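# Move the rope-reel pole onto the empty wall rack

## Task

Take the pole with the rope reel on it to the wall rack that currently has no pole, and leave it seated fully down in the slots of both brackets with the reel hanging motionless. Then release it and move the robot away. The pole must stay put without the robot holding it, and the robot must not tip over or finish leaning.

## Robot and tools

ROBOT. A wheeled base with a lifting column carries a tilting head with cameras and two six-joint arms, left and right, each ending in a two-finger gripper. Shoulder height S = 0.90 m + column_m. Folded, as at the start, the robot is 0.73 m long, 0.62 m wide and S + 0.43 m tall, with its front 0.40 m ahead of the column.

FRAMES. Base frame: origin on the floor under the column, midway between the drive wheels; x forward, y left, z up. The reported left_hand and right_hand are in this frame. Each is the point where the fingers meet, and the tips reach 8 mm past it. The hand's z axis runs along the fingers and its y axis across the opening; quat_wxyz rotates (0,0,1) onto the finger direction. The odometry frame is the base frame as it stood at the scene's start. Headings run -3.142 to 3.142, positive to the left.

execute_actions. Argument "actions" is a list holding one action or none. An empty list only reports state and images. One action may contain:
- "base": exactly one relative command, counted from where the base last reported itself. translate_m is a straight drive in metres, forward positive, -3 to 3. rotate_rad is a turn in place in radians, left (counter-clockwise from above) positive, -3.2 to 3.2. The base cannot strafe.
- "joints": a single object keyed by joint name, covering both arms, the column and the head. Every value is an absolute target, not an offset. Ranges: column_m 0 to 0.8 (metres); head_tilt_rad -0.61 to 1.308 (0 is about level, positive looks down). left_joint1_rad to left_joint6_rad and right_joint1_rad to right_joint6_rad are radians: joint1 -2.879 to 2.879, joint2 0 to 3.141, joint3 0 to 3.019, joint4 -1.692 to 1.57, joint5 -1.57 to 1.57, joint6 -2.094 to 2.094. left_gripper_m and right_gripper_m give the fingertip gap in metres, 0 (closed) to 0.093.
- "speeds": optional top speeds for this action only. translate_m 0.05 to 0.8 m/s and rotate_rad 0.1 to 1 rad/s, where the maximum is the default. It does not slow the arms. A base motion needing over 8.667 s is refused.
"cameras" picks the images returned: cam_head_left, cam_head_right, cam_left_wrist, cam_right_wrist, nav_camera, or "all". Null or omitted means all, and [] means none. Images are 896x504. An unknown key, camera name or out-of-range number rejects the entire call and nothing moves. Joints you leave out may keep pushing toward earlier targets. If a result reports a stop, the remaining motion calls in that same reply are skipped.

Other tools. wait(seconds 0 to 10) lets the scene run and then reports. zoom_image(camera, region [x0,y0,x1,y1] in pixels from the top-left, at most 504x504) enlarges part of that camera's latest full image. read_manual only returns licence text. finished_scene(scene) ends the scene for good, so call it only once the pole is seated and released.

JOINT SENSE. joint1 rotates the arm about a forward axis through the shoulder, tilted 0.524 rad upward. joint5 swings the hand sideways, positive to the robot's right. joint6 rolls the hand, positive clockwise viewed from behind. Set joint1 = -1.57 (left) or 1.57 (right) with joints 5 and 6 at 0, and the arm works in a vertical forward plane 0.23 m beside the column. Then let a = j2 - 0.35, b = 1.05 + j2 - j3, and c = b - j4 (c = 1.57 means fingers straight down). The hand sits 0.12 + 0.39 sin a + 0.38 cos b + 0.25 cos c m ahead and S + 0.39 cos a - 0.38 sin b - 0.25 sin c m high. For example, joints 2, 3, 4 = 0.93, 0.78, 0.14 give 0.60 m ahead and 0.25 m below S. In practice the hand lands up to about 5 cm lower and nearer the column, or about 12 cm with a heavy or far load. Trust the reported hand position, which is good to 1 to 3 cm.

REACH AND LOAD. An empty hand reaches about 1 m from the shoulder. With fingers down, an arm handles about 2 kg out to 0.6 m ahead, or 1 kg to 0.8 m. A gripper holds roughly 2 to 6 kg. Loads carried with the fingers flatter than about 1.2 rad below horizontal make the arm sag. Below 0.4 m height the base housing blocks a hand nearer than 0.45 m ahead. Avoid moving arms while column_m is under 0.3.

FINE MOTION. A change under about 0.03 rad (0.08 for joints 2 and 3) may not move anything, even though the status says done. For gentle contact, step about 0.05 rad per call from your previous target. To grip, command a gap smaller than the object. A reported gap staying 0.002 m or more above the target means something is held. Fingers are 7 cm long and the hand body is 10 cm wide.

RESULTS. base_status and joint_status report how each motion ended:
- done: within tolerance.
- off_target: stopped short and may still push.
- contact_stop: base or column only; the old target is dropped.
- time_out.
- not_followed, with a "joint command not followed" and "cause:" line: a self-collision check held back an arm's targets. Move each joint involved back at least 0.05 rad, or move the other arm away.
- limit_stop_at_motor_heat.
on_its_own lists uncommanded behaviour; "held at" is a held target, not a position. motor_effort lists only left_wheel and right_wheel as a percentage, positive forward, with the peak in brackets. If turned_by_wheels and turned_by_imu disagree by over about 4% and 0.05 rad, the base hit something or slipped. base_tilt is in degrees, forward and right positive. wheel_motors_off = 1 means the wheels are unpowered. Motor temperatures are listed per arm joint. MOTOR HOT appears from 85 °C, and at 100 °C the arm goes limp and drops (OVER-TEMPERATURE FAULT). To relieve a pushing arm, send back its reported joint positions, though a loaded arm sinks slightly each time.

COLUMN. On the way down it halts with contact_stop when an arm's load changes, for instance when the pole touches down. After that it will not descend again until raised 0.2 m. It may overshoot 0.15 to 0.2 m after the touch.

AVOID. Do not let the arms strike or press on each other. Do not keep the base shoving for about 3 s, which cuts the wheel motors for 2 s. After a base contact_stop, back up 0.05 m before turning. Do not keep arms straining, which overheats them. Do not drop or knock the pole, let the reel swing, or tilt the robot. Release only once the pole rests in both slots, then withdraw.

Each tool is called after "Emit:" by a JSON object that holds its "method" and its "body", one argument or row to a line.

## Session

Emit:
{"method": "execute_actions", "body": {
  "actions": [
    {"joints":{"head_tilt_rad":0.1}}
  ],
  "cameras": ["cam_head_left"]
}}

Emit:
{"method": "execute_actions", "body": {
  "actions": [
    {"base":{"rotate_rad":1.57}}
  ],
  "cameras": ["cam_head_left"]
}}

Emit:
{"method": "execute_actions", "body": {
  "actions": [
    {"base":{"rotate_rad":1.57}}
  ],
  "cameras": ["cam_head_left"]
}}

Emit:
{"method": "execute_actions", "body": {
  "actions": [
    {"base":{"rotate_rad":1.57}}
  ],
  "cameras": ["cam_head_left"]
}}

Scene clock: 0.97 s.
Motor temperatures (°C, as the motors report them): left_arm=[25 29 26 26 24 27] | right_arm=[24 25 25 27 27 26]
base_odometry: x=+0.000 y=+0.000 heading=+0.000 (m, m, rad; odometry frame)
turned_by_wheels: +0.000 (rad since the last result)
turned_by_imu: +0.000 (rad since the last result)
base_tilt: forward=+0.1 right=+0.1 (deg)
base_status: not commanded
joint_positions: column_m=+0.557 head_tilt_rad=+0.120 left_joint1_rad=-1.571 left_joint2_rad=+0.895 left_joint3_rad=+0.392 left_joint4_rad=-0.949 left_joint5_rad=-0.026 left_joint6_rad=-0.078 left_gripper_m=+0.095 right_joint1_rad=+1.580 right_joint2_rad=+0.890 right_joint3_rad=+0.367 right_joint4_rad=-0.893 right_joint5_rad=-0.041 right_joint6_rad=+0.038 right_gripper_m=+0.094
joint_status: all done
wheel_motors_off: 0
motor_effort: left_wheel=+4(4) right_wheel=+1(1) (%)
left_hand: x=+0.1359 y=+0.2290 z=+1.2582 quat_wxyz=(+0.447, +0.029, -0.894, -0.029) (m; base frame)
right_hand: x=+0.1321 y=-0.2166 z=+1.2523 quat_wxyz=(+0.432, -0.022, -0.902, -0.013) (m; base frame)
pictures: cam_head_left
camera_calibration (this result's frames):
cam_head_left: T_world_to_cam=[[-0.0107882, -0.999929, 0.00498273, 0.0456281], [-0.199328, -0.00273251, -0.979929, 1.52265], [0.979873, -0.0115649, -0.199284, 0.191068], [0, 0, 0, 1]] pos_world=[0.116776, 0.0519952, 1.52994]
Images, in order (width x height): cam_head_left 896x504.

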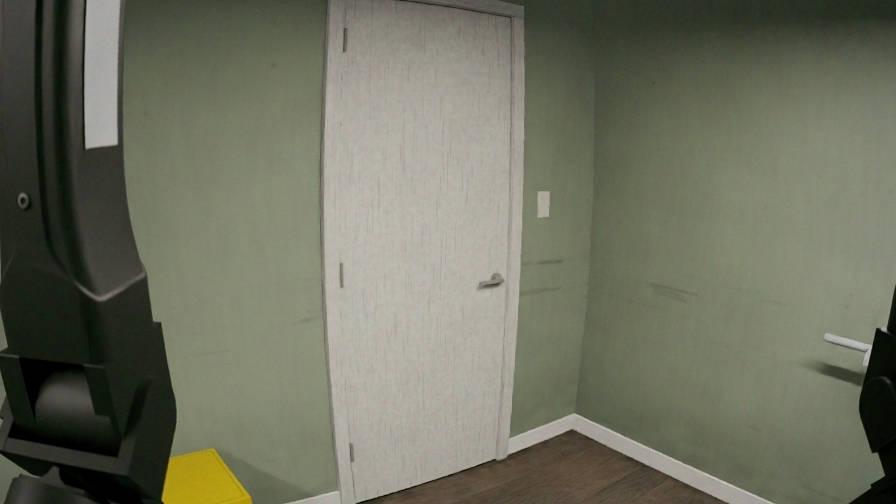

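Scene clock: 4.10 s.
Motor temperatures (°C, as the motors report them): left_arm=[25 30 26 26 24 27] | right_arm=[24 25 25 28 27 26]
base_odometry: x=+0.000 y=+0.000 heading=+1.569 (m, m, rad; odometry frame)
turned_by_wheels: +1.569 (rad since the last result)
turned_by_imu: +1.551 (rad since the last result)
base_tilt: forward=+0.2 right=+0.2 (deg)
base_status: done
joint_positions: column_m=+0.557 head_tilt_rad=+0.120 left_joint1_rad=-1.571 left_joint2_rad=+0.895 left_joint3_rad=+0.392 left_joint4_rad=-0.949 left_joint5_rad=-0.026 left_joint6_rad=-0.078 left_gripper_m=+0.095 right_joint1_rad=+1.580 right_joint2_rad=+0.890 right_joint3_rad=+0.367 right_joint4_rad=-0.893 right_joint5_rad=-0.041 right_joint6_rad=+0.038 right_gripper_m=+0.094
joint_status: not commanded
wheel_motors_off: 0
motor_effort: left_wheel=-5(45) right_wheel=+4(36) (%)
left_hand: x=+0.1359 y=+0.2290 z=+1.2582 quat_wxyz=(+0.447, +0.029, -0.894, -0.029) (m; base frame)
right_hand: x=+0.1321 y=-0.2166 z=+1.2523 quat_wxyz=(+0.432, -0.022, -0.902, -0.013) (m; base frame)
pictures: cam_head_left
camera_calibration (this result's frames):
cam_head_left: T_world_to_cam=[[-0.0107885, -0.999929, 0.00498206, 0.0456291], [-0.199268, -0.00273251, -0.979941, 1.52267], [0.979886, -0.0115649, -0.199224, 0.190975], [0, 0, 0, 1]] pos_world=[0.116777, 0.0519952, 1.52994]
Images, in order (width x height): cam_head_left 896x504.

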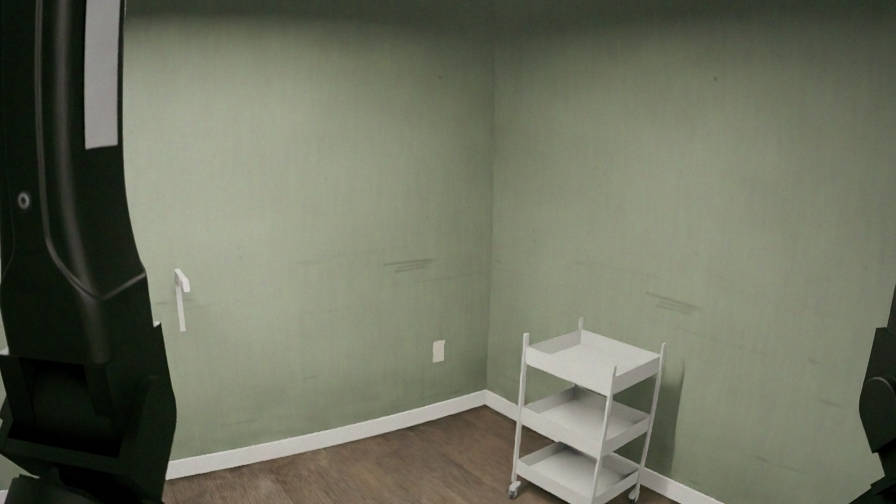

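Scene clock: 7.23 s.
Motor temperatures (°C, as the motors report them): left_arm=[25 30 26 26 24 27] | right_arm=[24 25 25 28 27 26]
base_odometry: x=+0.000 y=+0.000 heading=+3.138 (m, m, rad; odometry frame)
turned_by_wheels: +1.569 (rad since the last result)
turned_by_imu: +1.555 (rad since the last result)
base_tilt: forward=+0.2 right=+0.1 (deg)
base_status: done
joint_positions: column_m=+0.557 head_tilt_rad=+0.120 left_joint1_rad=-1.571 left_joint2_rad=+0.895 left_joint3_rad=+0.392 left_joint4_rad=-0.949 left_joint5_rad=-0.026 left_joint6_rad=-0.078 left_gripper_m=+0.095 right_joint1_rad=+1.580 right_joint2_rad=+0.890 right_joint3_rad=+0.367 right_joint4_rad=-0.893 right_joint5_rad=-0.041 right_joint6_rad=+0.038 right_gripper_m=+0.094
joint_status: not commanded
wheel_motors_off: 0
motor_effort: left_wheel=-4(24) right_wheel=+5(26) (%)
left_hand: x=+0.1359 y=+0.2290 z=+1.2582 quat_wxyz=(+0.447, +0.029, -0.894, -0.029) (m; base frame)
right_hand: x=+0.1321 y=-0.2166 z=+1.2523 quat_wxyz=(+0.432, -0.022, -0.902, -0.013) (m; base frame)
pictures: cam_head_left
camera_calibration (this result's frames):
cam_head_left: T_world_to_cam=[[-0.0107886, -0.999929, 0.00498194, 0.0456293], [-0.199257, -0.00273251, -0.979944, 1.52267], [0.979888, -0.0115649, -0.199213, 0.190957], [0, 0, 0, 1]] pos_world=[0.116777, 0.0519952, 1.52994]
Images, in order (width x height): cam_head_left 896x504.

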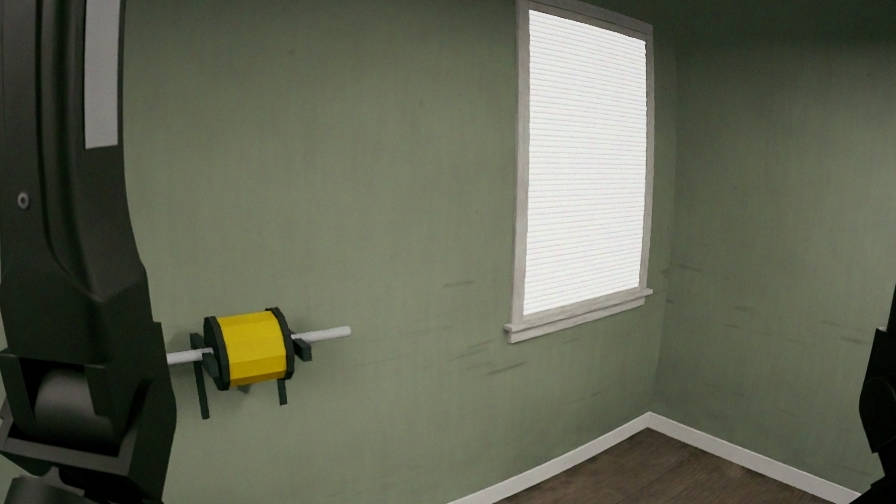

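Scene clock: 10.37 s.
Motor temperatures (°C, as the motors report them): left_arm=[25 30 26 26 24 27] | right_arm=[24 25 25 28 27 26]
base_odometry: x=+0.000 y=+0.000 heading=-1.576 (m, m, rad; odometry frame)
turned_by_wheels: +1.569 (rad since the last result)
turned_by_imu: +1.555 (rad since the last result)
base_tilt: forward=+0.2 right=+0.2 (deg)
base_status: done
joint_positions: column_m=+0.557 head_tilt_rad=+0.120 left_joint1_rad=-1.571 left_joint2_rad=+0.895 left_joint3_rad=+0.392 left_joint4_rad=-0.949 left_joint5_rad=-0.026 left_joint6_rad=-0.078 left_gripper_m=+0.095 right_joint1_rad=+1.580 right_joint2_rad=+0.890 right_joint3_rad=+0.367 right_joint4_rad=-0.893 right_joint5_rad=-0.041 right_joint6_rad=+0.038 right_gripper_m=+0.094
joint_status: not commanded
wheel_motors_off: 0
motor_effort: left_wheel=-4(27) right_wheel=+4(25) (%)
left_hand: x=+0.1359 y=+0.2290 z=+1.2582 quat_wxyz=(+0.447, +0.029, -0.894, -0.029) (m; base frame)
right_hand: x=+0.1321 y=-0.2166 z=+1.2523 quat_wxyz=(+0.432, -0.022, -0.902, -0.013) (m; base frame)
pictures: cam_head_left
camera_calibration (this result's frames):
cam_head_left: T_world_to_cam=[[-0.0107886, -0.999929, 0.00498184, 0.0456295], [-0.199247, -0.00273251, -0.979945, 1.52267], [0.97989, -0.0115649, -0.199204, 0.190943], [0, 0, 0, 1]] pos_world=[0.116777, 0.0519952, 1.52994]
Images, in order (width x height): cam_head_left 896x504.

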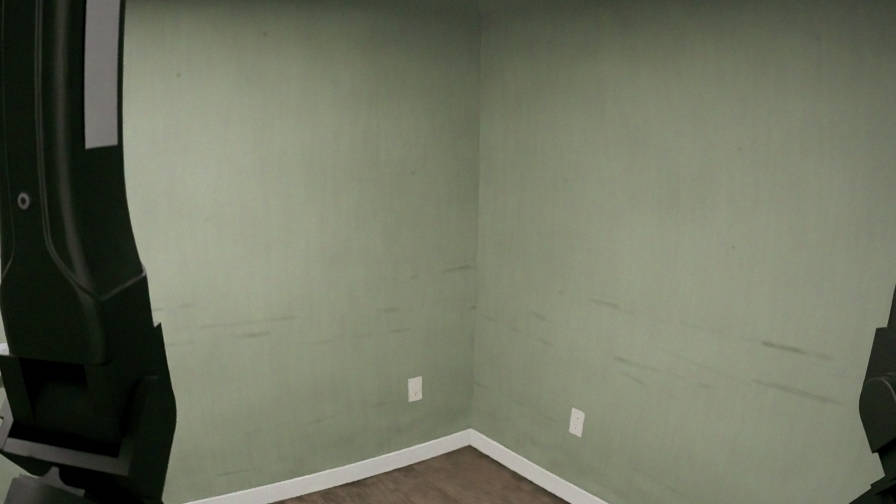

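Emit:
{"method": "execute_actions", "body": {
  "actions": [
    {"base":{"rotate_rad":-1.57}}
  ],
  "cameras": []
}}

Emit:
{"method": "execute_actions", "body": {
  "actions": [
    {"base":{"translate_m":1.05}}
  ],
  "cameras": []
}}

Emit:
{"method": "execute_actions", "body": {
  "actions": [
    {"base":{"rotate_rad":0.8},"joints":{"head_tilt_rad":0.7}}
  ],
  "cameras": ["cam_head_left"]
}}

Scene clock: 14.70 s.
Motor temperatures (°C, as the motors report them): left_arm=[25 30 26 26 24 27] | right_arm=[24 25 25 28 27 26]
base_odometry: x=+0.000 y=+0.000 heading=+3.139 (m, m, rad; odometry frame)
turned_by_wheels: -1.569 (rad since the last result)
turned_by_imu: -1.552 (rad since the last result)
base_tilt: forward=+0.1 right=+0.2 (deg)
base_status: done
joint_positions: column_m=+0.557 head_tilt_rad=+0.120 left_joint1_rad=-1.571 left_joint2_rad=+0.895 left_joint3_rad=+0.392 left_joint4_rad=-0.949 left_joint5_rad=-0.026 left_joint6_rad=-0.078 left_gripper_m=+0.095 right_joint1_rad=+1.580 right_joint2_rad=+0.890 right_joint3_rad=+0.367 right_joint4_rad=-0.893 right_joint5_rad=-0.041 right_joint6_rad=+0.038 right_gripper_m=+0.094
joint_status: not commanded
wheel_motors_off: 0
motor_effort: left_wheel=+3(25) right_wheel=-3(39) (%)
left_hand: x=+0.1359 y=+0.2290 z=+1.2582 quat_wxyz=(+0.447, +0.029, -0.894, -0.029) (m; base frame)
right_hand: x=+0.1321 y=-0.2166 z=+1.2523 quat_wxyz=(+0.432, -0.022, -0.902, -0.013) (m; base frame)
pictures: none
No camera images: the call's "cameras" was empty. Leave "cameras" out to get every camera's image.

Scene clock: 18.33 s.
Motor temperatures (°C, as the motors report them): left_arm=[25 30 26 26 24 27] | right_arm=[24 25 25 28 27 26]
base_odometry: x=-1.050 y=+0.004 heading=+3.138 (m, m, rad; odometry frame)
turned_by_wheels: +0.000 (rad since the last result)
turned_by_imu: -0.002 (rad since the last result)
base_tilt: forward=+0.1 right=+0.2 (deg)
base_status: done
joint_positions: column_m=+0.557 head_tilt_rad=+0.120 left_joint1_rad=-1.571 left_joint2_rad=+0.894 left_joint3_rad=+0.392 left_joint4_rad=-0.949 left_joint5_rad=-0.026 left_joint6_rad=-0.078 left_gripper_m=+0.095 right_joint1_rad=+1.580 right_joint2_rad=+0.890 right_joint3_rad=+0.368 right_joint4_rad=-0.893 right_joint5_rad=-0.041 right_joint6_rad=+0.038 right_gripper_m=+0.094
joint_status: not commanded
wheel_motors_off: 0
motor_effort: left_wheel=+0(47) right_wheel=+0(53) (%)
left_hand: x=+0.1360 y=+0.2290 z=+1.2582 quat_wxyz=(+0.446, +0.029, -0.894, -0.029) (m; base frame)
right_hand: x=+0.1323 y=-0.2166 z=+1.2522 quat_wxyz=(+0.432, -0.022, -0.902, -0.013) (m; base frame)
pictures: none
No camera images: the call's "cameras" was empty. Leave "cameras" out to get every camera's image.

Scene clock: 20.67 s.
Motor temperatures (°C, as the motors report them): left_arm=[25 30 26 26 24 27] | right_arm=[24 25 25 28 27 26]
base_odometry: x=-1.050 y=+0.004 heading=-2.346 (m, m, rad; odometry frame)
turned_by_wheels: +0.799 (rad since the last result)
turned_by_imu: +0.789 (rad since the last result)
base_tilt: forward=+0.2 right=+0.2 (deg)
base_status: done
joint_positions: column_m=+0.557 head_tilt_rad=+0.703 left_joint1_rad=-1.571 left_joint2_rad=+0.894 left_joint3_rad=+0.392 left_joint4_rad=-0.949 left_joint5_rad=-0.026 left_joint6_rad=-0.078 left_gripper_m=+0.095 right_joint1_rad=+1.580 right_joint2_rad=+0.890 right_joint3_rad=+0.368 right_joint4_rad=-0.893 right_joint5_rad=-0.041 right_joint6_rad=+0.038 right_gripper_m=+0.094
joint_status: all done
wheel_motors_off: 0
motor_effort: left_wheel=-5(53) right_wheel=+5(34) (%)
left_hand: x=+0.1360 y=+0.2290 z=+1.2582 quat_wxyz=(+0.446, +0.029, -0.894, -0.029) (m; base frame)
right_hand: x=+0.1323 y=-0.2166 z=+1.2522 quat_wxyz=(+0.432, -0.022, -0.902, -0.013) (m; base frame)
pictures: cam_head_left
camera_calibration (this result's frames):
cam_head_left: T_world_to_cam=[[-0.00626697, -0.999929, 0.0100965, 0.0375126], [-0.705607, -0.00273251, -0.708598, 1.12936], [0.708575, -0.0115649, -0.70554, 0.985683], [0, 0, 0, 1]] pos_world=[0.0986852, 0.0519952, 1.49532]
Images, in order (width x height): cam_head_left 896x504.

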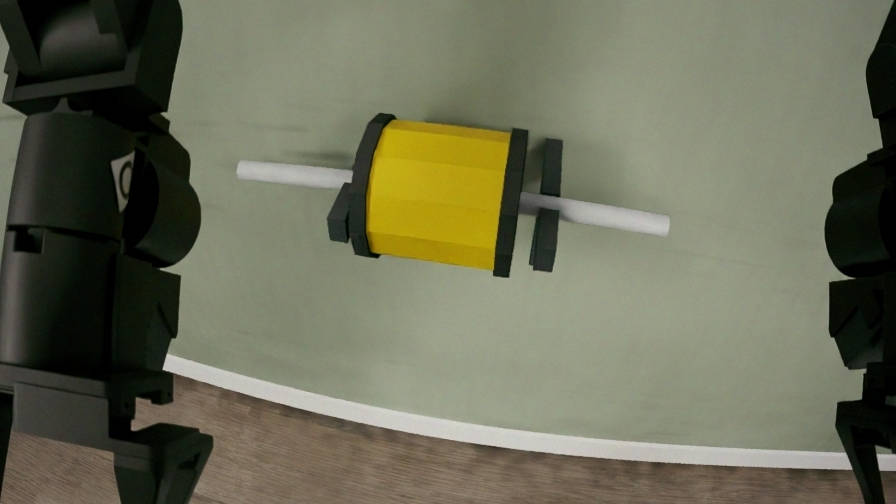

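Emit:
{"method": "execute_actions", "body": {
  "actions": [
    {"base":{"rotate_rad":-0.12},"joints":{"left_joint2_rad":0.95,"left_joint3_rad":0.9,"left_joint4_rad":-0.47,"left_joint6_rad":1.57,"right_joint2_rad":0.95,"right_joint3_rad":0.9,"right_joint4_rad":-0.47,"right_joint6_rad":1.57}}
  ],
  "cameras": []
}}

Emit:
{"method": "execute_actions", "body": {
  "actions": [
    {"base":{"translate_m":0.2}}
  ],
  "cameras": ["cam_head_left","cam_left_wrist"]
}}

Scene clock: 51.30 s.
Motor temperatures (°C, as the motors report them): left_arm=[25 30 26 26 24 27] | right_arm=[24 25 26 28 27 26]
base_odometry: x=-1.050 y=+0.004 heading=-2.465 (m, m, rad; odometry frame)
turned_by_wheels: -0.119 (rad since the last result)
turned_by_imu: -0.120 (rad since the last result)
base_tilt: forward=+0.2 right=+0.1 (deg)
base_status: done
joint_positions: column_m=+0.557 head_tilt_rad=+0.703 left_joint1_rad=-1.571 left_joint2_rad=+0.946 left_joint3_rad=+0.901 left_joint4_rad=-0.471 left_joint5_rad=-0.026 left_joint6_rad=+1.562 left_gripper_m=+0.095 right_joint1_rad=+1.580 right_joint2_rad=+0.947 right_joint3_rad=+0.895 right_joint4_rad=-0.468 right_joint5_rad=-0.041 right_joint6_rad=+1.561 right_gripper_m=+0.094
joint_status: all done
wheel_motors_off: 0
motor_effort: left_wheel=+7(28) right_wheel=-4(18) (%)
left_hand: x=+0.5189 y=+0.2290 z=+1.1917 quat_wxyz=(+0.007, -0.704, -0.710, -0.012) (m; base frame)
right_hand: x=+0.5156 y=-0.2144 z=+1.1904 quat_wxyz=(+0.016, -0.702, -0.712, -0.018) (m; base frame)
pictures: none
No camera images: the call's "cameras" was empty. Leave "cameras" out to get every camera's image.

Scene clock: 53.37 s.
Motor temperatures (°C, as the motors report them): left_arm=[25 30 26 26 24 27] | right_arm=[24 25 26 28 27 26]
base_odometry: x=-1.206 y=-0.122 heading=-2.462 (m, m, rad; odometry frame)
turned_by_wheels: +0.002 (rad since the last result)
turned_by_imu: +0.002 (rad since the last result)
base_tilt: forward=+0.2 right=+0.2 (deg)
base_status: done
joint_positions: column_m=+0.557 head_tilt_rad=+0.703 left_joint1_rad=-1.571 left_joint2_rad=+0.947 left_joint3_rad=+0.901 left_joint4_rad=-0.471 left_joint5_rad=-0.026 left_joint6_rad=+1.562 left_gripper_m=+0.095 right_joint1_rad=+1.580 right_joint2_rad=+0.947 right_joint3_rad=+0.896 right_joint4_rad=-0.468 right_joint5_rad=-0.041 right_joint6_rad=+1.561 right_gripper_m=+0.094
joint_status: not commanded
wheel_motors_off: 0
motor_effort: left_wheel=+2(65) right_wheel=-1(51) (%)
left_hand: x=+0.5188 y=+0.2290 z=+1.1915 quat_wxyz=(+0.007, -0.704, -0.710, -0.012) (m; base frame)
right_hand: x=+0.5160 y=-0.2144 z=+1.1904 quat_wxyz=(+0.016, -0.702, -0.712, -0.019) (m; base frame)
pictures: cam_head_left, cam_left_wrist
camera_calibration (this result's frames):
cam_head_left: T_world_to_cam=[[-0.00626014, -0.999929, 0.0101007, 0.0375057], [-0.706086, -0.00273251, -0.708121, 1.12864], [0.708098, -0.0115649, -0.706019, 0.986446], [0, 0, 0, 1]] pos_world=[0.0986531, 0.0519952, 1.49529]
cam_left_wrist: T_world_to_cam=[[-0.99995, -0.00894398, -0.00444979, 0.522204], [-0.00981214, 0.795726, 0.605577, -0.893917], [-0.00187546, 0.605591, -0.795774, 0.936], [0, 0, 0, 1]] pos_world=[0.515162, 0.149151, 1.2885]
Images, in order (width x height): cam_head_left 896x504, cam_left_wrist 896x504.

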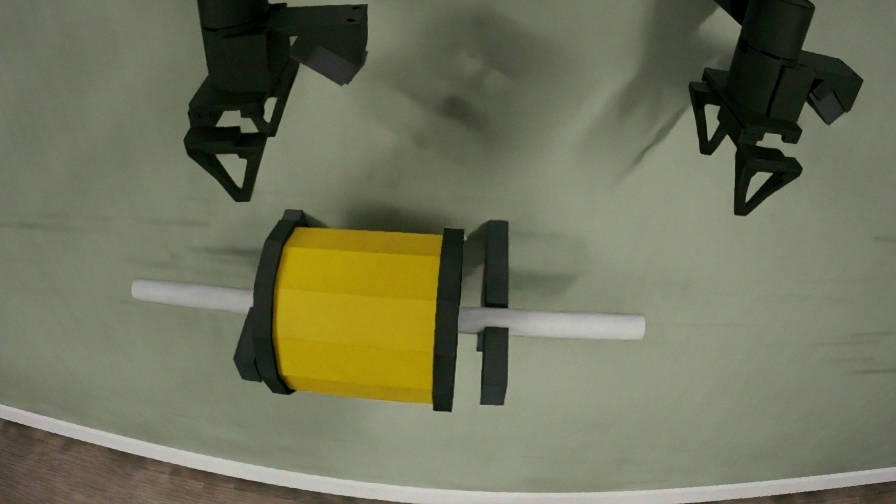

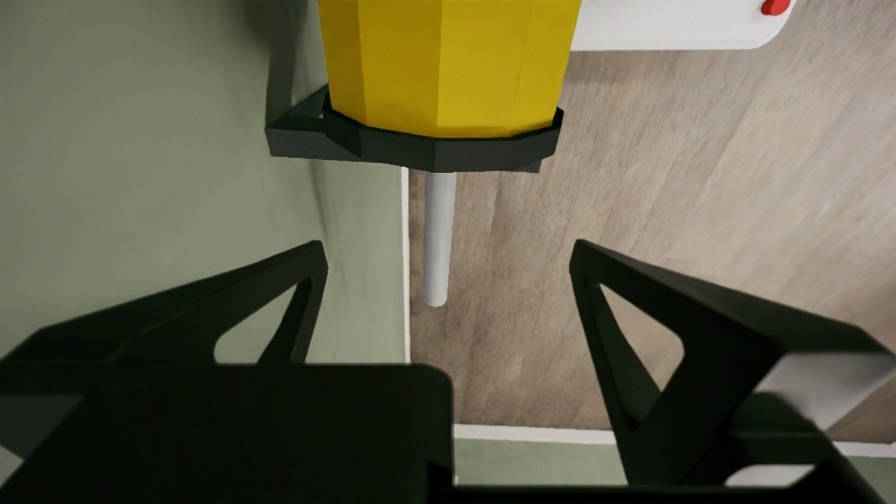

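Depth good; shift both hands left.

Emit:
{"method": "execute_actions", "body": {
  "actions": [
    {"joints":{"column_m":0.4,"right_joint1_rad":1.9,"left_joint1_rad":-1.45}}
  ],
  "cameras": ["cam_head_left"]
}}

Scene clock: 56.47 s.
Motor temperatures (°C, as the motors report them): left_arm=[25 30 26 26 24 27] | right_arm=[24 25 26 28 27 26]
base_odometry: x=-1.206 y=-0.122 heading=-2.462 (m, m, rad; odometry frame)
turned_by_wheels: +0.000 (rad since the last result)
turned_by_imu: -0.001 (rad since the last result)
base_tilt: forward=+0.2 right=+0.2 (deg)
base_status: not commanded
joint_positions: column_m=+0.400 head_tilt_rad=+0.703 left_joint1_rad=-1.441 left_joint2_rad=+0.947 left_joint3_rad=+0.901 left_joint4_rad=-0.471 left_joint5_rad=-0.026 left_joint6_rad=+1.562 left_gripper_m=+0.095 right_joint1_rad=+1.906 right_joint2_rad=+0.947 right_joint3_rad=+0.896 right_joint4_rad=-0.468 right_joint5_rad=-0.041 right_joint6_rad=+1.561 right_gripper_m=+0.094
joint_status: all done
wheel_motors_off: 0
motor_effort: left_wheel=+2(2) right_wheel=-2(2) (%)
left_hand: x=+0.5167 y=+0.2873 z=+1.0385 quat_wxyz=(+0.047, -0.679, -0.731, -0.051) (m; base frame)
right_hand: x=+0.5024 y=-0.0705 z=+1.0572 quat_wxyz=(+0.116, -0.632, -0.757, -0.117) (m; base frame)
pictures: cam_head_left
camera_calibration (this result's frames):
cam_head_left: T_world_to_cam=[[-0.00626014, -0.999929, 0.0101007, 0.039089], [-0.706086, -0.00273251, -0.708121, 1.01765], [0.708098, -0.0115649, -0.706019, 0.875777], [0, 0, 0, 1]] pos_world=[0.0986531, 0.0519952, 1.33854]
Images, in order (width x height): cam_head_left 896x504.

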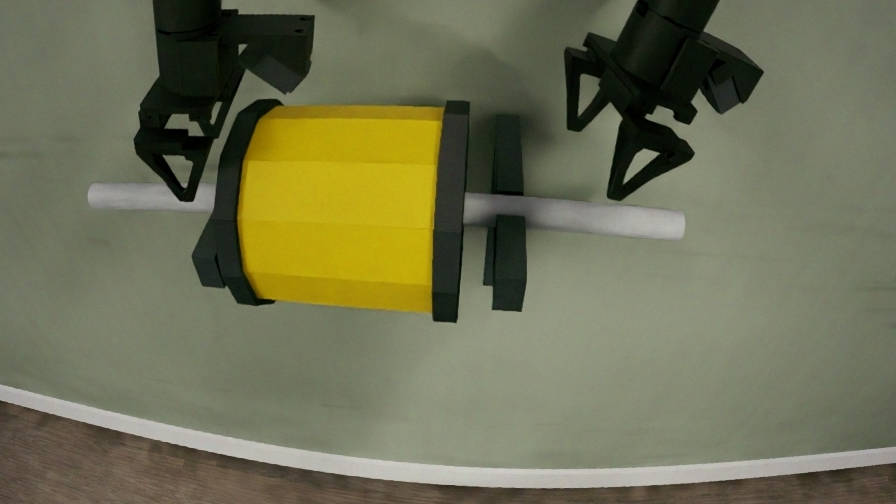

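Emit:
{"method": "execute_actions", "body": {
  "actions": [
    {"joints":{"column_m":0.34}}
  ],
  "cameras": []
}}

Emit:
{"method": "execute_actions", "body": {
  "actions": [
    {"joints":{"left_gripper_m":0,"right_gripper_m":0}}
  ],
  "cameras": []
}}

Emit:
{"method": "execute_actions", "body": {
  "actions": [
    {"joints":{"column_m":0.5}}
  ],
  "cameras": []
}}

Emit:
{"method": "execute_actions", "body": {
  "actions": [
    {"base":{"translate_m":-0.5}}
  ],
  "cameras": []
}}

Emit:
{"method": "execute_actions", "body": {
  "actions": [
    {"base":{"rotate_rad":-1.9},"speeds":{"rotate_rad":0.6},"joints":{"head_tilt_rad":0.2}}
  ],
  "cameras": ["cam_head_left"]
}}

Scene clock: 58.93 s.
Motor temperatures (°C, as the motors report them): left_arm=[25 30 27 26 24 27] | right_arm=[24 26 26 28 27 26]
base_odometry: x=-1.206 y=-0.122 heading=-2.462 (m, m, rad; odometry frame)
turned_by_wheels: +0.000 (rad since the last result)
turned_by_imu: -0.001 (rad since the last result)
base_tilt: forward=+0.2 right=+0.2 (deg)
base_status: not commanded
joint_positions: column_m=+0.340 head_tilt_rad=+0.703 left_joint1_rad=-1.434 left_joint2_rad=+0.891 left_joint3_rad=+0.902 left_joint4_rad=-0.479 left_joint5_rad=-0.026 left_joint6_rad=+1.606 left_gripper_m=+0.095 right_joint1_rad=+1.906 right_joint2_rad=+0.947 right_joint3_rad=+0.896 right_joint4_rad=-0.468 right_joint5_rad=-0.041 right_joint6_rad=+1.561 right_gripper_m=+0.094
joint_status: all done
wheel_motors_off: 0
motor_effort: left_wheel=+5(5) right_wheel=-3(4) (%)
left_hand: x=+0.5289 y=+0.2885 z=+1.0010 quat_wxyz=(+0.034, -0.694, -0.716, -0.070) (m; base frame)
right_hand: x=+0.5024 y=-0.0705 z=+0.9972 quat_wxyz=(+0.116, -0.632, -0.757, -0.117) (m; base frame)
pictures: none
No camera images: the call's "cameras" was empty. Leave "cameras" out to get every camera's image.

Scene clock: 59.70 s.
Motor temperatures (°C, as the motors report them): left_arm=[25 30 27 26 24 27] | right_arm=[24 26 26 28 27 26]
base_odometry: x=-1.206 y=-0.122 heading=-2.462 (m, m, rad; odometry frame)
turned_by_wheels: +0.000 (rad since the last result)
turned_by_imu: +0.000 (rad since the last result)
base_tilt: forward=+0.2 right=+0.1 (deg)
base_status: not commanded
joint_positions: column_m=+0.340 head_tilt_rad=+0.703 left_joint1_rad=-1.435 left_joint2_rad=+0.881 left_joint3_rad=+0.903 left_joint4_rad=-0.485 left_joint5_rad=-0.029 left_joint6_rad=+1.586 left_gripper_m=+0.001 right_joint1_rad=+1.905 right_joint2_rad=+0.946 right_joint3_rad=+0.896 right_joint4_rad=-0.464 right_joint5_rad=-0.041 right_joint6_rad=+1.601 right_gripper_m=+0.028
joint_status: right_gripper_m off_target (ended at +0.028, target +0.000); the others done
wheel_motors_off: 0
motor_effort: left_wheel=+5(7) right_wheel=-1(4) (%)
left_hand: x=+0.5304 y=+0.2885 z=+1.0052 quat_wxyz=(+0.032, -0.687, -0.722, -0.073) (m; base frame)
right_hand: x=+0.5040 y=-0.0708 z=+0.9977 quat_wxyz=(+0.116, -0.648, -0.744, -0.117) (m; base frame)
pictures: none
No camera images: the call's "cameras" was empty. Leave "cameras" out to get every camera's image.

Scene clock: 62.37 s.
Motor temperatures (°C, as the motors report them): left_arm=[25 31 27 26 24 27] | right_arm=[24 26 26 28 27 26]
base_odometry: x=-1.206 y=-0.122 heading=-2.462 (m, m, rad; odometry frame)
turned_by_wheels: +0.000 (rad since the last result)
turned_by_imu: -0.001 (rad since the last result)
base_tilt: forward=+0.2 right=+0.2 (deg)
base_status: not commanded
joint_positions: column_m=+0.500 head_tilt_rad=+0.703 left_joint1_rad=-1.439 left_joint2_rad=+0.943 left_joint3_rad=+0.903 left_joint4_rad=-0.476 left_joint5_rad=-0.029 left_joint6_rad=+1.579 left_gripper_m=+0.001 right_joint1_rad=+1.904 right_joint2_rad=+0.941 right_joint3_rad=+0.896 right_joint4_rad=-0.464 right_joint5_rad=-0.045 right_joint6_rad=+1.580 right_gripper_m=+0.000
joint_status: all done
wheel_motors_off: 0
on_its_own: right_gripper_m moved -0.028 to your old target +0.000
motor_effort: left_wheel=+4(5) right_wheel=-3(4) (%)
left_hand: x=+0.5170 y=+0.2884 z=+1.1402 quat_wxyz=(+0.049, -0.685, -0.725, -0.052) (m; base frame)
right_hand: x=+0.5053 y=-0.0709 z=+1.1596 quat_wxyz=(+0.115, -0.640, -0.750, -0.121) (m; base frame)
pictures: none
No camera images: the call's "cameras" was empty. Leave "cameras" out to get every camera's image.

Scene clock: 64.90 s.
Motor temperatures (°C, as the motors report them): left_arm=[25 31 27 26 24 27] | right_arm=[24 26 26 28 27 26]
base_odometry: x=-0.817 y=+0.192 heading=-2.460 (m, m, rad; odometry frame)
turned_by_wheels: +0.002 (rad since the last result)
turned_by_imu: +0.002 (rad since the last result)
base_tilt: forward=+0.1 right=+0.2 (deg)
base_status: done
joint_positions: column_m=+0.500 head_tilt_rad=+0.704 left_joint1_rad=-1.441 left_joint2_rad=+0.944 left_joint3_rad=+0.901 left_joint4_rad=-0.476 left_joint5_rad=-0.029 left_joint6_rad=+1.578 left_gripper_m=+0.001 right_joint1_rad=+1.904 right_joint2_rad=+0.942 right_joint3_rad=+0.896 right_joint4_rad=-0.466 right_joint5_rad=-0.045 right_joint6_rad=+1.579 right_gripper_m=+0.000
joint_status: not commanded
wheel_motors_off: 0
motor_effort: left_wheel=+1(54) right_wheel=-2(60) (%)
left_hand: x=+0.5162 y=+0.2879 z=+1.1397 quat_wxyz=(+0.049, -0.685, -0.725, -0.051) (m; base frame)
right_hand: x=+0.5044 y=-0.0709 z=+1.1591 quat_wxyz=(+0.115, -0.640, -0.750, -0.120) (m; base frame)
pictures: none
No camera images: the call's "cameras" was empty. Leave "cameras" out to get every camera's image.

Scene clock: 69.17 s.
Motor temperatures (°C, as the motors report them): left_arm=[25 31 27 26 24 27] | right_arm=[24 26 26 28 27 26]
base_odometry: x=-0.817 y=+0.192 heading=+1.924 (m, m, rad; odometry frame)
turned_by_wheels: -1.899 (rad since the last result)
turned_by_imu: -1.881 (rad since the last result)
base_tilt: forward=+0.1 right=+0.2 (deg)
base_status: done
joint_positions: column_m=+0.500 head_tilt_rad=+0.220 left_joint1_rad=-1.443 left_joint2_rad=+0.944 left_joint3_rad=+0.901 left_joint4_rad=-0.476 left_joint5_rad=-0.028 left_joint6_rad=+1.578 left_gripper_m=+0.001 right_joint1_rad=+1.904 right_joint2_rad=+0.942 right_joint3_rad=+0.896 right_joint4_rad=-0.466 right_joint5_rad=-0.045 right_joint6_rad=+1.579 right_gripper_m=+0.000
joint_status: all done
wheel_motors_off: 0
motor_effort: left_wheel=+4(53) right_wheel=-4(48) (%)
left_hand: x=+0.5163 y=+0.2866 z=+1.1395 quat_wxyz=(+0.048, -0.685, -0.725, -0.050) (m; base frame)
right_hand: x=+0.5045 y=-0.0710 z=+1.1591 quat_wxyz=(+0.115, -0.640, -0.750, -0.120) (m; base frame)
pictures: cam_head_left
camera_calibration (this result's frames):
cam_head_left: T_world_to_cam=[[-0.0102386, -0.999929, 0.00603206, 0.0443249], [-0.2959, -0.00273251, -0.955215, 1.43501], [0.955164, -0.0115649, -0.295852, 0.324456], [0, 0, 0, 1]] pos_world=[0.115164, 0.0519952, 1.46646]
Images, in order (width x height): cam_head_left 896x504.

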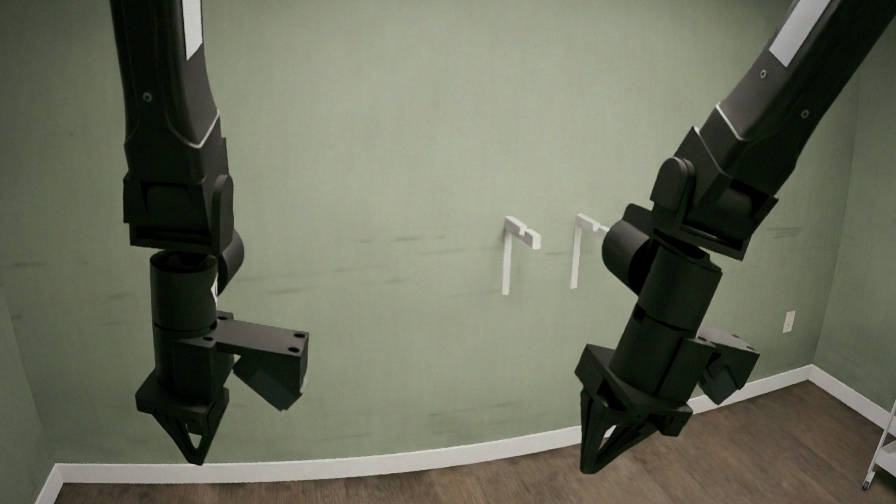

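Grip failed. Go back.

Emit:
{"method": "execute_actions", "body": {
  "actions": [
    {"base":{"rotate_rad":1.9},"joints":{"head_tilt_rad":0.7,"left_gripper_m":0.09,"right_gripper_m":0.09}}
  ],
  "cameras": []
}}

Emit:
{"method": "execute_actions", "body": {
  "actions": [
    {"base":{"translate_m":0.5},"joints":{"column_m":0.42}}
  ],
  "cameras": ["cam_head_left","cam_left_wrist"]
}}

Scene clock: 73.47 s.
Motor temperatures (°C, as the motors report them): left_arm=[25 31 27 26 24 27] | right_arm=[24 26 26 28 27 26]
base_odometry: x=-0.817 y=+0.192 heading=-2.460 (m, m, rad; odometry frame)
turned_by_wheels: +1.899 (rad since the last result)
turned_by_imu: +1.877 (rad since the last result)
base_tilt: forward=+0.2 right=+0.1 (deg)
base_status: done
joint_positions: column_m=+0.500 head_tilt_rad=+0.703 left_joint1_rad=-1.444 left_joint2_rad=+0.944 left_joint3_rad=+0.901 left_joint4_rad=-0.476 left_joint5_rad=-0.028 left_joint6_rad=+1.578 left_gripper_m=+0.090 right_joint1_rad=+1.904 right_joint2_rad=+0.942 right_joint3_rad=+0.896 right_joint4_rad=-0.466 right_joint5_rad=-0.044 right_joint6_rad=+1.579 right_gripper_m=+0.090
joint_status: all done
wheel_motors_off: 0
motor_effort: left_wheel=-5(39) right_wheel=+4(40) (%)
left_hand: x=+0.5163 y=+0.2863 z=+1.1395 quat_wxyz=(+0.048, -0.685, -0.725, -0.050) (m; base frame)
right_hand: x=+0.5045 y=-0.0711 z=+1.1590 quat_wxyz=(+0.115, -0.640, -0.750, -0.119) (m; base frame)
pictures: none
No camera images: the call's "cameras" was empty. Leave "cameras" out to get every camera's image.

Scene clock: 76.10 s.
Motor temperatures (°C, as the motors report them): left_arm=[25 31 27 26 24 27] | right_arm=[24 26 26 28 27 26]
base_odometry: x=-1.205 y=-0.123 heading=-2.460 (m, m, rad; odometry frame)
turned_by_wheels: +0.000 (rad since the last result)
turned_by_imu: +0.000 (rad since the last result)
base_tilt: forward=+0.3 right=+0.2 (deg)
base_status: done
joint_positions: column_m=+0.420 head_tilt_rad=+0.703 left_joint1_rad=-1.444 left_joint2_rad=+0.945 left_joint3_rad=+0.901 left_joint4_rad=-0.476 left_joint5_rad=-0.028 left_joint6_rad=+1.578 left_gripper_m=+0.090 right_joint1_rad=+1.904 right_joint2_rad=+0.944 right_joint3_rad=+0.896 right_joint4_rad=-0.466 right_joint5_rad=-0.044 right_joint6_rad=+1.579 right_gripper_m=+0.090
joint_status: all done
wheel_motors_off: 0
motor_effort: left_wheel=+2(52) right_wheel=+0(51) (%)
left_hand: x=+0.5161 y=+0.2864 z=+1.0590 quat_wxyz=(+0.048, -0.685, -0.725, -0.050) (m; base frame)
right_hand: x=+0.5044 y=-0.0709 z=+1.0786 quat_wxyz=(+0.116, -0.640, -0.750, -0.119) (m; base frame)
pictures: cam_head_left, cam_left_wrist
camera_calibration (this result's frames):
cam_head_left: T_world_to_cam=[[-0.00626047, -0.999929, 0.0101005, 0.0388872], [-0.706063, -0.00273251, -0.708143, 1.03185], [0.708121, -0.0115649, -0.705996, 0.889872], [0, 0, 0, 1]] pos_world=[0.0986547, 0.0519952, 1.35855]
cam_left_wrist: T_world_to_cam=[[-0.998412, -0.0561863, -0.00405217, 0.531727], [-0.0434116, 0.721577, 0.690972, -0.911227], [-0.0358992, 0.69005, -0.72287, 0.711956], [0, 0, 0, 1]] pos_world=[0.516884, 0.196111, 1.14644]
Images, in order (width x height): cam_head_left 896x504, cam_left_wrist 896x504.

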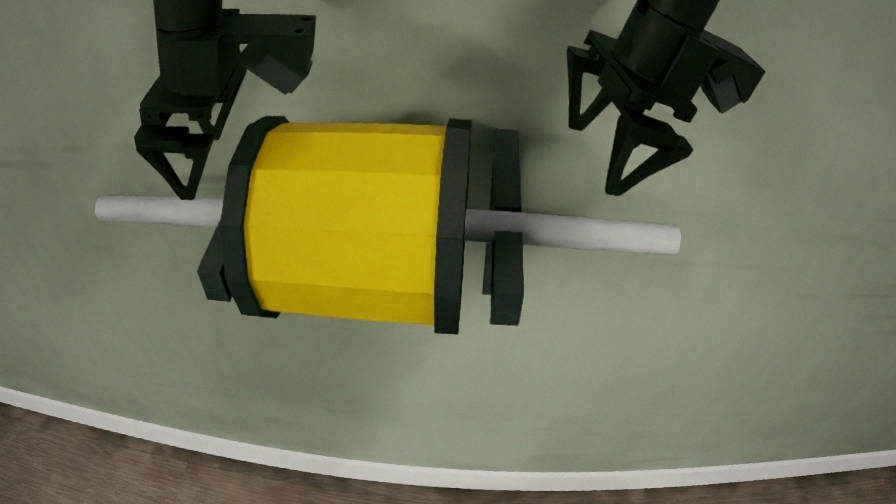

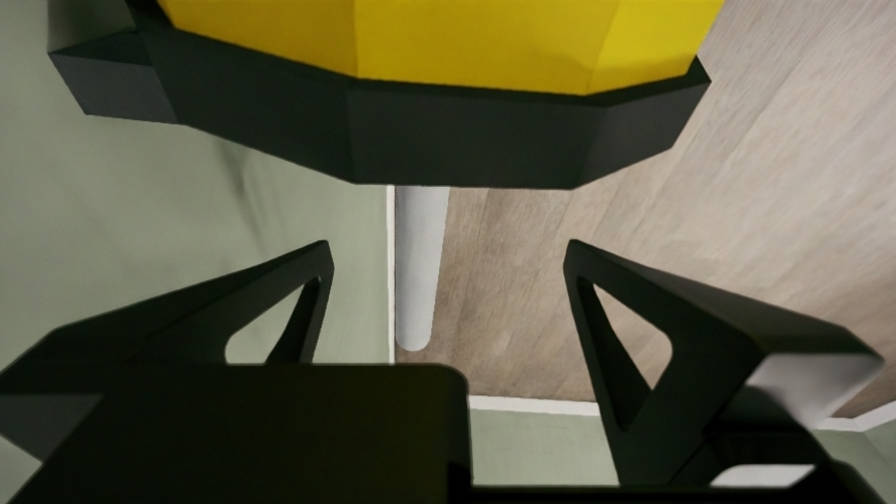

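The left wrist camera hit the reel; flip that hand.

Emit:
{"method": "execute_actions", "body": {
  "actions": [
    {"joints":{"left_joint6_rad":-1.57}}
  ],
  "cameras": []
}}

Emit:
{"method": "execute_actions", "body": {
  "actions": [
    {"joints":{"column_m":0.33}}
  ],
  "cameras": []
}}

Emit:
{"method": "execute_actions", "body": {
  "actions": [
    {"joints":{"left_gripper_m":0,"right_gripper_m":0}}
  ],
  "cameras": []
}}

Scene clock: 79.30 s.
Motor temperatures (°C, as the motors report them): left_arm=[25 31 27 26 24 27] | right_arm=[24 26 26 28 27 26]
base_odometry: x=-1.205 y=-0.123 heading=-2.460 (m, m, rad; odometry frame)
turned_by_wheels: +0.000 (rad since the last result)
turned_by_imu: -0.001 (rad since the last result)
base_tilt: forward=+0.2 right=+0.2 (deg)
base_status: not commanded
joint_positions: column_m=+0.420 head_tilt_rad=+0.703 left_joint1_rad=-1.441 left_joint2_rad=+0.935 left_joint3_rad=+0.901 left_joint4_rad=-0.484 left_joint5_rad=-0.029 left_joint6_rad=-1.562 left_gripper_m=+0.090 right_joint1_rad=+1.904 right_joint2_rad=+0.944 right_joint3_rad=+0.896 right_joint4_rad=-0.466 right_joint5_rad=-0.044 right_joint6_rad=+1.579 right_gripper_m=+0.090
joint_status: all done
wheel_motors_off: 0
motor_effort: left_wheel=+5(6) right_wheel=-2(3) (%)
left_hand: x=+0.5166 y=+0.2876 z=+1.0633 quat_wxyz=(-0.052, +0.725, -0.685, -0.049) (m; base frame)
right_hand: x=+0.5044 y=-0.0709 z=+1.0786 quat_wxyz=(+0.116, -0.640, -0.750, -0.119) (m; base frame)
pictures: none
No camera images: the call's "cameras" was empty. Leave "cameras" out to get every camera's image.

Scene clock: 81.17 s.
Motor temperatures (°C, as the motors report them): left_arm=[25 31 27 26 24 27] | right_arm=[24 26 26 28 27 26]
base_odometry: x=-1.205 y=-0.123 heading=-2.460 (m, m, rad; odometry frame)
turned_by_wheels: +0.000 (rad since the last result)
turned_by_imu: +0.000 (rad since the last result)
base_tilt: forward=+0.2 right=+0.2 (deg)
base_status: not commanded
joint_positions: column_m=+0.330 head_tilt_rad=+0.703 left_joint1_rad=-1.420 left_joint2_rad=+0.928 left_joint3_rad=+0.901 left_joint4_rad=-0.484 left_joint5_rad=-0.055 left_joint6_rad=-1.540 left_gripper_m=+0.090 right_joint1_rad=+1.904 right_joint2_rad=+0.944 right_joint3_rad=+0.896 right_joint4_rad=-0.466 right_joint5_rad=-0.044 right_joint6_rad=+1.579 right_gripper_m=+0.090
joint_status: column_m contact_stop (moved -0.090 of -0.090)
wheel_motors_off: 0
motor_effort: left_wheel=+4(4) right_wheel=-3(4) (%)
left_hand: x=+0.5176 y=+0.3006 z=+0.9780 quat_wxyz=(-0.069, +0.719, -0.688, -0.063) (m; base frame)
right_hand: x=+0.5043 y=-0.0709 z=+0.9886 quat_wxyz=(+0.116, -0.640, -0.751, -0.119) (m; base frame)
pictures: none
No camera images: the call's "cameras" was empty. Leave "cameras" out to get every camera's image.

not run: a stop came earlier in this reply.

Emit:
{"method": "execute_actions", "body": {
  "actions": [
    {"joints":{"left_gripper_m":0,"right_gripper_m":0}}
  ],
  "cameras": []
}}

Scene clock: 82.57 s.
Motor temperatures (°C, as the motors report them): left_arm=[25 31 27 26 24 27] | right_arm=[24 26 26 28 27 26]
base_odometry: x=-1.205 y=-0.123 heading=-2.460 (m, m, rad; odometry frame)
turned_by_wheels: +0.000 (rad since the last result)
turned_by_imu: +0.000 (rad since the last result)
base_tilt: forward=+0.2 right=+0.2 (deg)
base_status: not commanded
joint_positions: column_m=+0.330 head_tilt_rad=+0.703 left_joint1_rad=-1.424 left_joint2_rad=+0.931 left_joint3_rad=+0.913 left_joint4_rad=-0.462 left_joint5_rad=-0.041 left_joint6_rad=-1.539 left_gripper_m=+0.030 right_joint1_rad=+1.903 right_joint2_rad=+0.945 right_joint3_rad=+0.897 right_joint4_rad=-0.464 right_joint5_rad=-0.040 right_joint6_rad=+1.604 right_gripper_m=+0.031
joint_status: left_gripper_m off_target (ended at +0.030, target +0.000); right_gripper_m off_target (ended at +0.031, target +0.000)
wheel_motors_off: 0
motor_effort: left_wheel=+3(4) right_wheel=-2(6) (%)
left_hand: x=+0.5292 y=+0.2971 z=+0.9784 quat_wxyz=(-0.074, +0.718, -0.690, -0.046) (m; base frame)
right_hand: x=+0.5054 y=-0.0718 z=+0.9880 quat_wxyz=(+0.114, -0.650, -0.743, -0.117) (m; base frame)
pictures: none
No camera images: the call's "cameras" was empty. Leave "cameras" out to get every camera's image.

Emit:
{"method": "execute_actions", "body": {
  "actions": [
    {"joints":{"column_m":0.53}}
  ],
  "cameras": []
}}

Emit:
{"method": "execute_actions", "body": {
  "actions": [
    {"base":{"translate_m":-0.5},"speeds":{"translate_m":0.4}}
  ],
  "cameras": []
}}

Emit:
{"method": "execute_actions", "body": {
  "actions": [
    {"base":{"rotate_rad":-2.32},"speeds":{"rotate_rad":0.6}}
  ],
  "cameras": []
}}

Emit:
{"method": "execute_actions", "body": {
  "actions": [
    {"base":{"translate_m":1.76},"speeds":{"translate_m":0.5}}
  ],
  "cameras": []
}}

Emit:
{"method": "execute_actions", "body": {
  "actions": [
    {"base":{"rotate_rad":0.75},"speeds":{"rotate_rad":0.6},"joints":{"head_tilt_rad":0.3}}
  ],
  "cameras": ["cam_head_left"]
}}

Scene clock: 87.50 s.
Motor temperatures (°C, as the motors report them): left_arm=[25 31 27 26 24 27] | right_arm=[24 26 26 28 27 26]
base_odometry: x=-1.205 y=-0.123 heading=-2.460 (m, m, rad; odometry frame)
turned_by_wheels: +0.000 (rad since the last result)
turned_by_imu: -0.001 (rad since the last result)
base_tilt: forward=+0.2 right=+0.2 (deg)
base_status: not commanded
joint_positions: column_m=+0.530 head_tilt_rad=+0.703 left_joint1_rad=-1.441 left_joint2_rad=+0.994 left_joint3_rad=+0.893 left_joint4_rad=-0.453 left_joint5_rad=-0.030 left_joint6_rad=-1.566 left_gripper_m=+0.029 right_joint1_rad=+1.886 right_joint2_rad=+0.978 right_joint3_rad=+0.897 right_joint4_rad=-0.463 right_joint5_rad=-0.022 right_joint6_rad=+1.609 right_gripper_m=+0.030
joint_status: all done
wheel_motors_off: 0
motor_effort: left_wheel=+2(2) right_wheel=-3(4) (%)
left_hand: x=+0.5032 y=+0.2894 z=+1.1488 quat_wxyz=(-0.039, +0.727, -0.683, -0.061) (m; base frame)
right_hand: x=+0.4984 y=-0.0799 z=+1.1723 quat_wxyz=(+0.112, -0.655, -0.741, -0.094) (m; base frame)
pictures: none
No camera images: the call's "cameras" was empty. Leave "cameras" out to get every camera's image.

Scene clock: 90.00 s.
Motor temperatures (°C, as the motors report them): left_arm=[25 32 27 26 24 27] | right_arm=[24 26 26 28 27 26]
base_odometry: x=-0.817 y=+0.192 heading=-2.458 (m, m, rad; odometry frame)
turned_by_wheels: +0.001 (rad since the last result)
turned_by_imu: +0.001 (rad since the last result)
base_tilt: forward=+0.2 right=+0.2 (deg)
base_status: done
joint_positions: column_m=+0.530 head_tilt_rad=+0.703 left_joint1_rad=-1.441 left_joint2_rad=+0.996 left_joint3_rad=+0.891 left_joint4_rad=-0.456 left_joint5_rad=-0.030 left_joint6_rad=-1.568 left_gripper_m=+0.029 right_joint1_rad=+1.886 right_joint2_rad=+0.981 right_joint3_rad=+0.897 right_joint4_rad=-0.466 right_joint5_rad=-0.022 right_joint6_rad=+1.609 right_gripper_m=+0.030
joint_status: not commanded
wheel_motors_off: 0
motor_effort: left_wheel=+2(46) right_wheel=-1(28) (%)
left_hand: x=+0.5007 y=+0.2893 z=+1.1478 quat_wxyz=(-0.036, +0.727, -0.682, -0.063) (m; base frame)
right_hand: x=+0.4968 y=-0.0800 z=+1.1711 quat_wxyz=(+0.114, -0.655, -0.742, -0.091) (m; base frame)
pictures: none
No camera images: the call's "cameras" was empty. Leave "cameras" out to get every camera's image.

Scene clock: 95.00 s.
Motor temperatures (°C, as the motors report them): left_arm=[25 32 27 26 24 27] | right_arm=[24 26 26 28 27 26]
base_odometry: x=-0.817 y=+0.193 heading=+1.506 (m, m, rad; odometry frame)
turned_by_wheels: -2.319 (rad since the last result)
turned_by_imu: -2.298 (rad since the last result)
base_tilt: forward=+0.2 right=+0.1 (deg)
base_status: done
joint_positions: column_m=+0.530 head_tilt_rad=+0.703 left_joint1_rad=-1.443 left_joint2_rad=+0.996 left_joint3_rad=+0.891 left_joint4_rad=-0.456 left_joint5_rad=-0.029 left_joint6_rad=-1.568 left_gripper_m=+0.029 right_joint1_rad=+1.883 right_joint2_rad=+0.981 right_joint3_rad=+0.897 right_joint4_rad=-0.466 right_joint5_rad=-0.021 right_joint6_rad=+1.609 right_gripper_m=+0.030
joint_status: not commanded
wheel_motors_off: 0
motor_effort: left_wheel=+5(60) right_wheel=-5(41) (%)
left_hand: x=+0.5007 y=+0.2883 z=+1.1476 quat_wxyz=(-0.035, +0.727, -0.683, -0.062) (m; base frame)
right_hand: x=+0.4969 y=-0.0812 z=+1.1706 quat_wxyz=(+0.113, -0.655, -0.741, -0.090) (m; base frame)
pictures: none
No camera images: the call's "cameras" was empty. Leave "cameras" out to get every camera's image.

Scene clock: 100.33 s.
Motor temperatures (°C, as the motors report them): left_arm=[25 32 28 26 24 27] | right_arm=[24 27 26 28 28 26]
base_odometry: x=-0.703 y=+1.947 heading=+1.505 (m, m, rad; odometry frame)
turned_by_wheels: -0.001 (rad since the last result)
turned_by_imu: -0.002 (rad since the last result)
base_tilt: forward=+0.2 right=+0.2 (deg)
base_status: done
joint_positions: column_m=+0.530 head_tilt_rad=+0.703 left_joint1_rad=-1.505 left_joint2_rad=+0.999 left_joint3_rad=+0.719 left_joint4_rad=-0.503 left_joint5_rad=-0.053 left_joint6_rad=-1.721 left_gripper_m=+0.029 right_joint1_rad=+1.862 right_joint2_rad=+0.992 right_joint3_rad=+0.874 right_joint4_rad=-0.512 right_joint5_rad=+0.002 right_joint6_rad=+1.520 right_gripper_m=+0.028
joint_status: not commanded
wheel_motors_off: 0
motor_effort: left_wheel=+11(52) right_wheel=+11(51) (%)
left_hand: x=+0.3856 y=+0.2610 z=+1.1309 quat_wxyz=(+0.045, +0.761, -0.633, -0.133) (m; base frame)
right_hand: x=+0.4704 y=-0.0966 z=+1.1600 quat_wxyz=(+0.122, -0.623, -0.771, -0.051) (m; base frame)
pictures: none
No camera images: the call's "cameras" was empty. Leave "cameras" out to get every camera's image.

Scene clock: 103.30 s.
Motor temperatures (°C, as the motors report them): left_arm=[25 32 29 26 24 28] | right_arm=[24 27 27 28 28 26]
base_odometry: x=-0.703 y=+1.947 heading=+2.250 (m, m, rad; odometry frame)
turned_by_wheels: +0.745 (rad since the last result)
turned_by_imu: +0.728 (rad since the last result)
base_tilt: forward=+0.1 right=+0.2 (deg)
base_status: done
joint_positions: column_m=+0.530 head_tilt_rad=+0.319 left_joint1_rad=-1.458 left_joint2_rad=+1.034 left_joint3_rad=+0.823 left_joint4_rad=-0.492 left_joint5_rad=-0.028 left_joint6_rad=-1.526 left_gripper_m=+0.029 right_joint1_rad=+1.866 right_joint2_rad=+0.991 right_joint3_rad=+0.798 right_joint4_rad=-0.462 right_joint5_rad=-0.027 right_joint6_rad=+1.688 right_gripper_m=+0.028
joint_status: all done
wheel_motors_off: 0
motor_effort: left_wheel=-7(56) right_wheel=+7(62) (%)
left_hand: x=+0.4399 y=+0.2795 z=+1.1268 quat_wxyz=(+0.024, +0.709, -0.697, -0.105) (m; base frame)
right_hand: x=+0.4363 y=-0.0927 z=+1.1521 quat_wxyz=(+0.146, -0.682, -0.715, -0.040) (m; base frame)
pictures: cam_head_left
camera_calibration (this result's frames):
cam_head_left: T_world_to_cam=[[-0.00958874, -0.999929, 0.00701924, 0.0426151], [-0.389321, -0.00273251, -0.921098, 1.4166], [0.921052, -0.0115649, -0.389267, 0.476639], [0, 0, 0, 1]] pos_world=[0.112911, 0.0519952, 1.49007]
Images, in order (width x height): cam_head_left 896x504.

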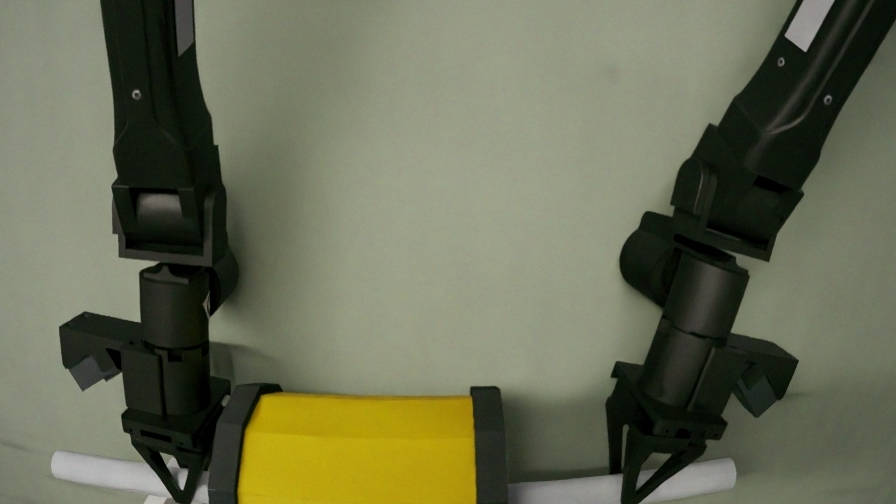

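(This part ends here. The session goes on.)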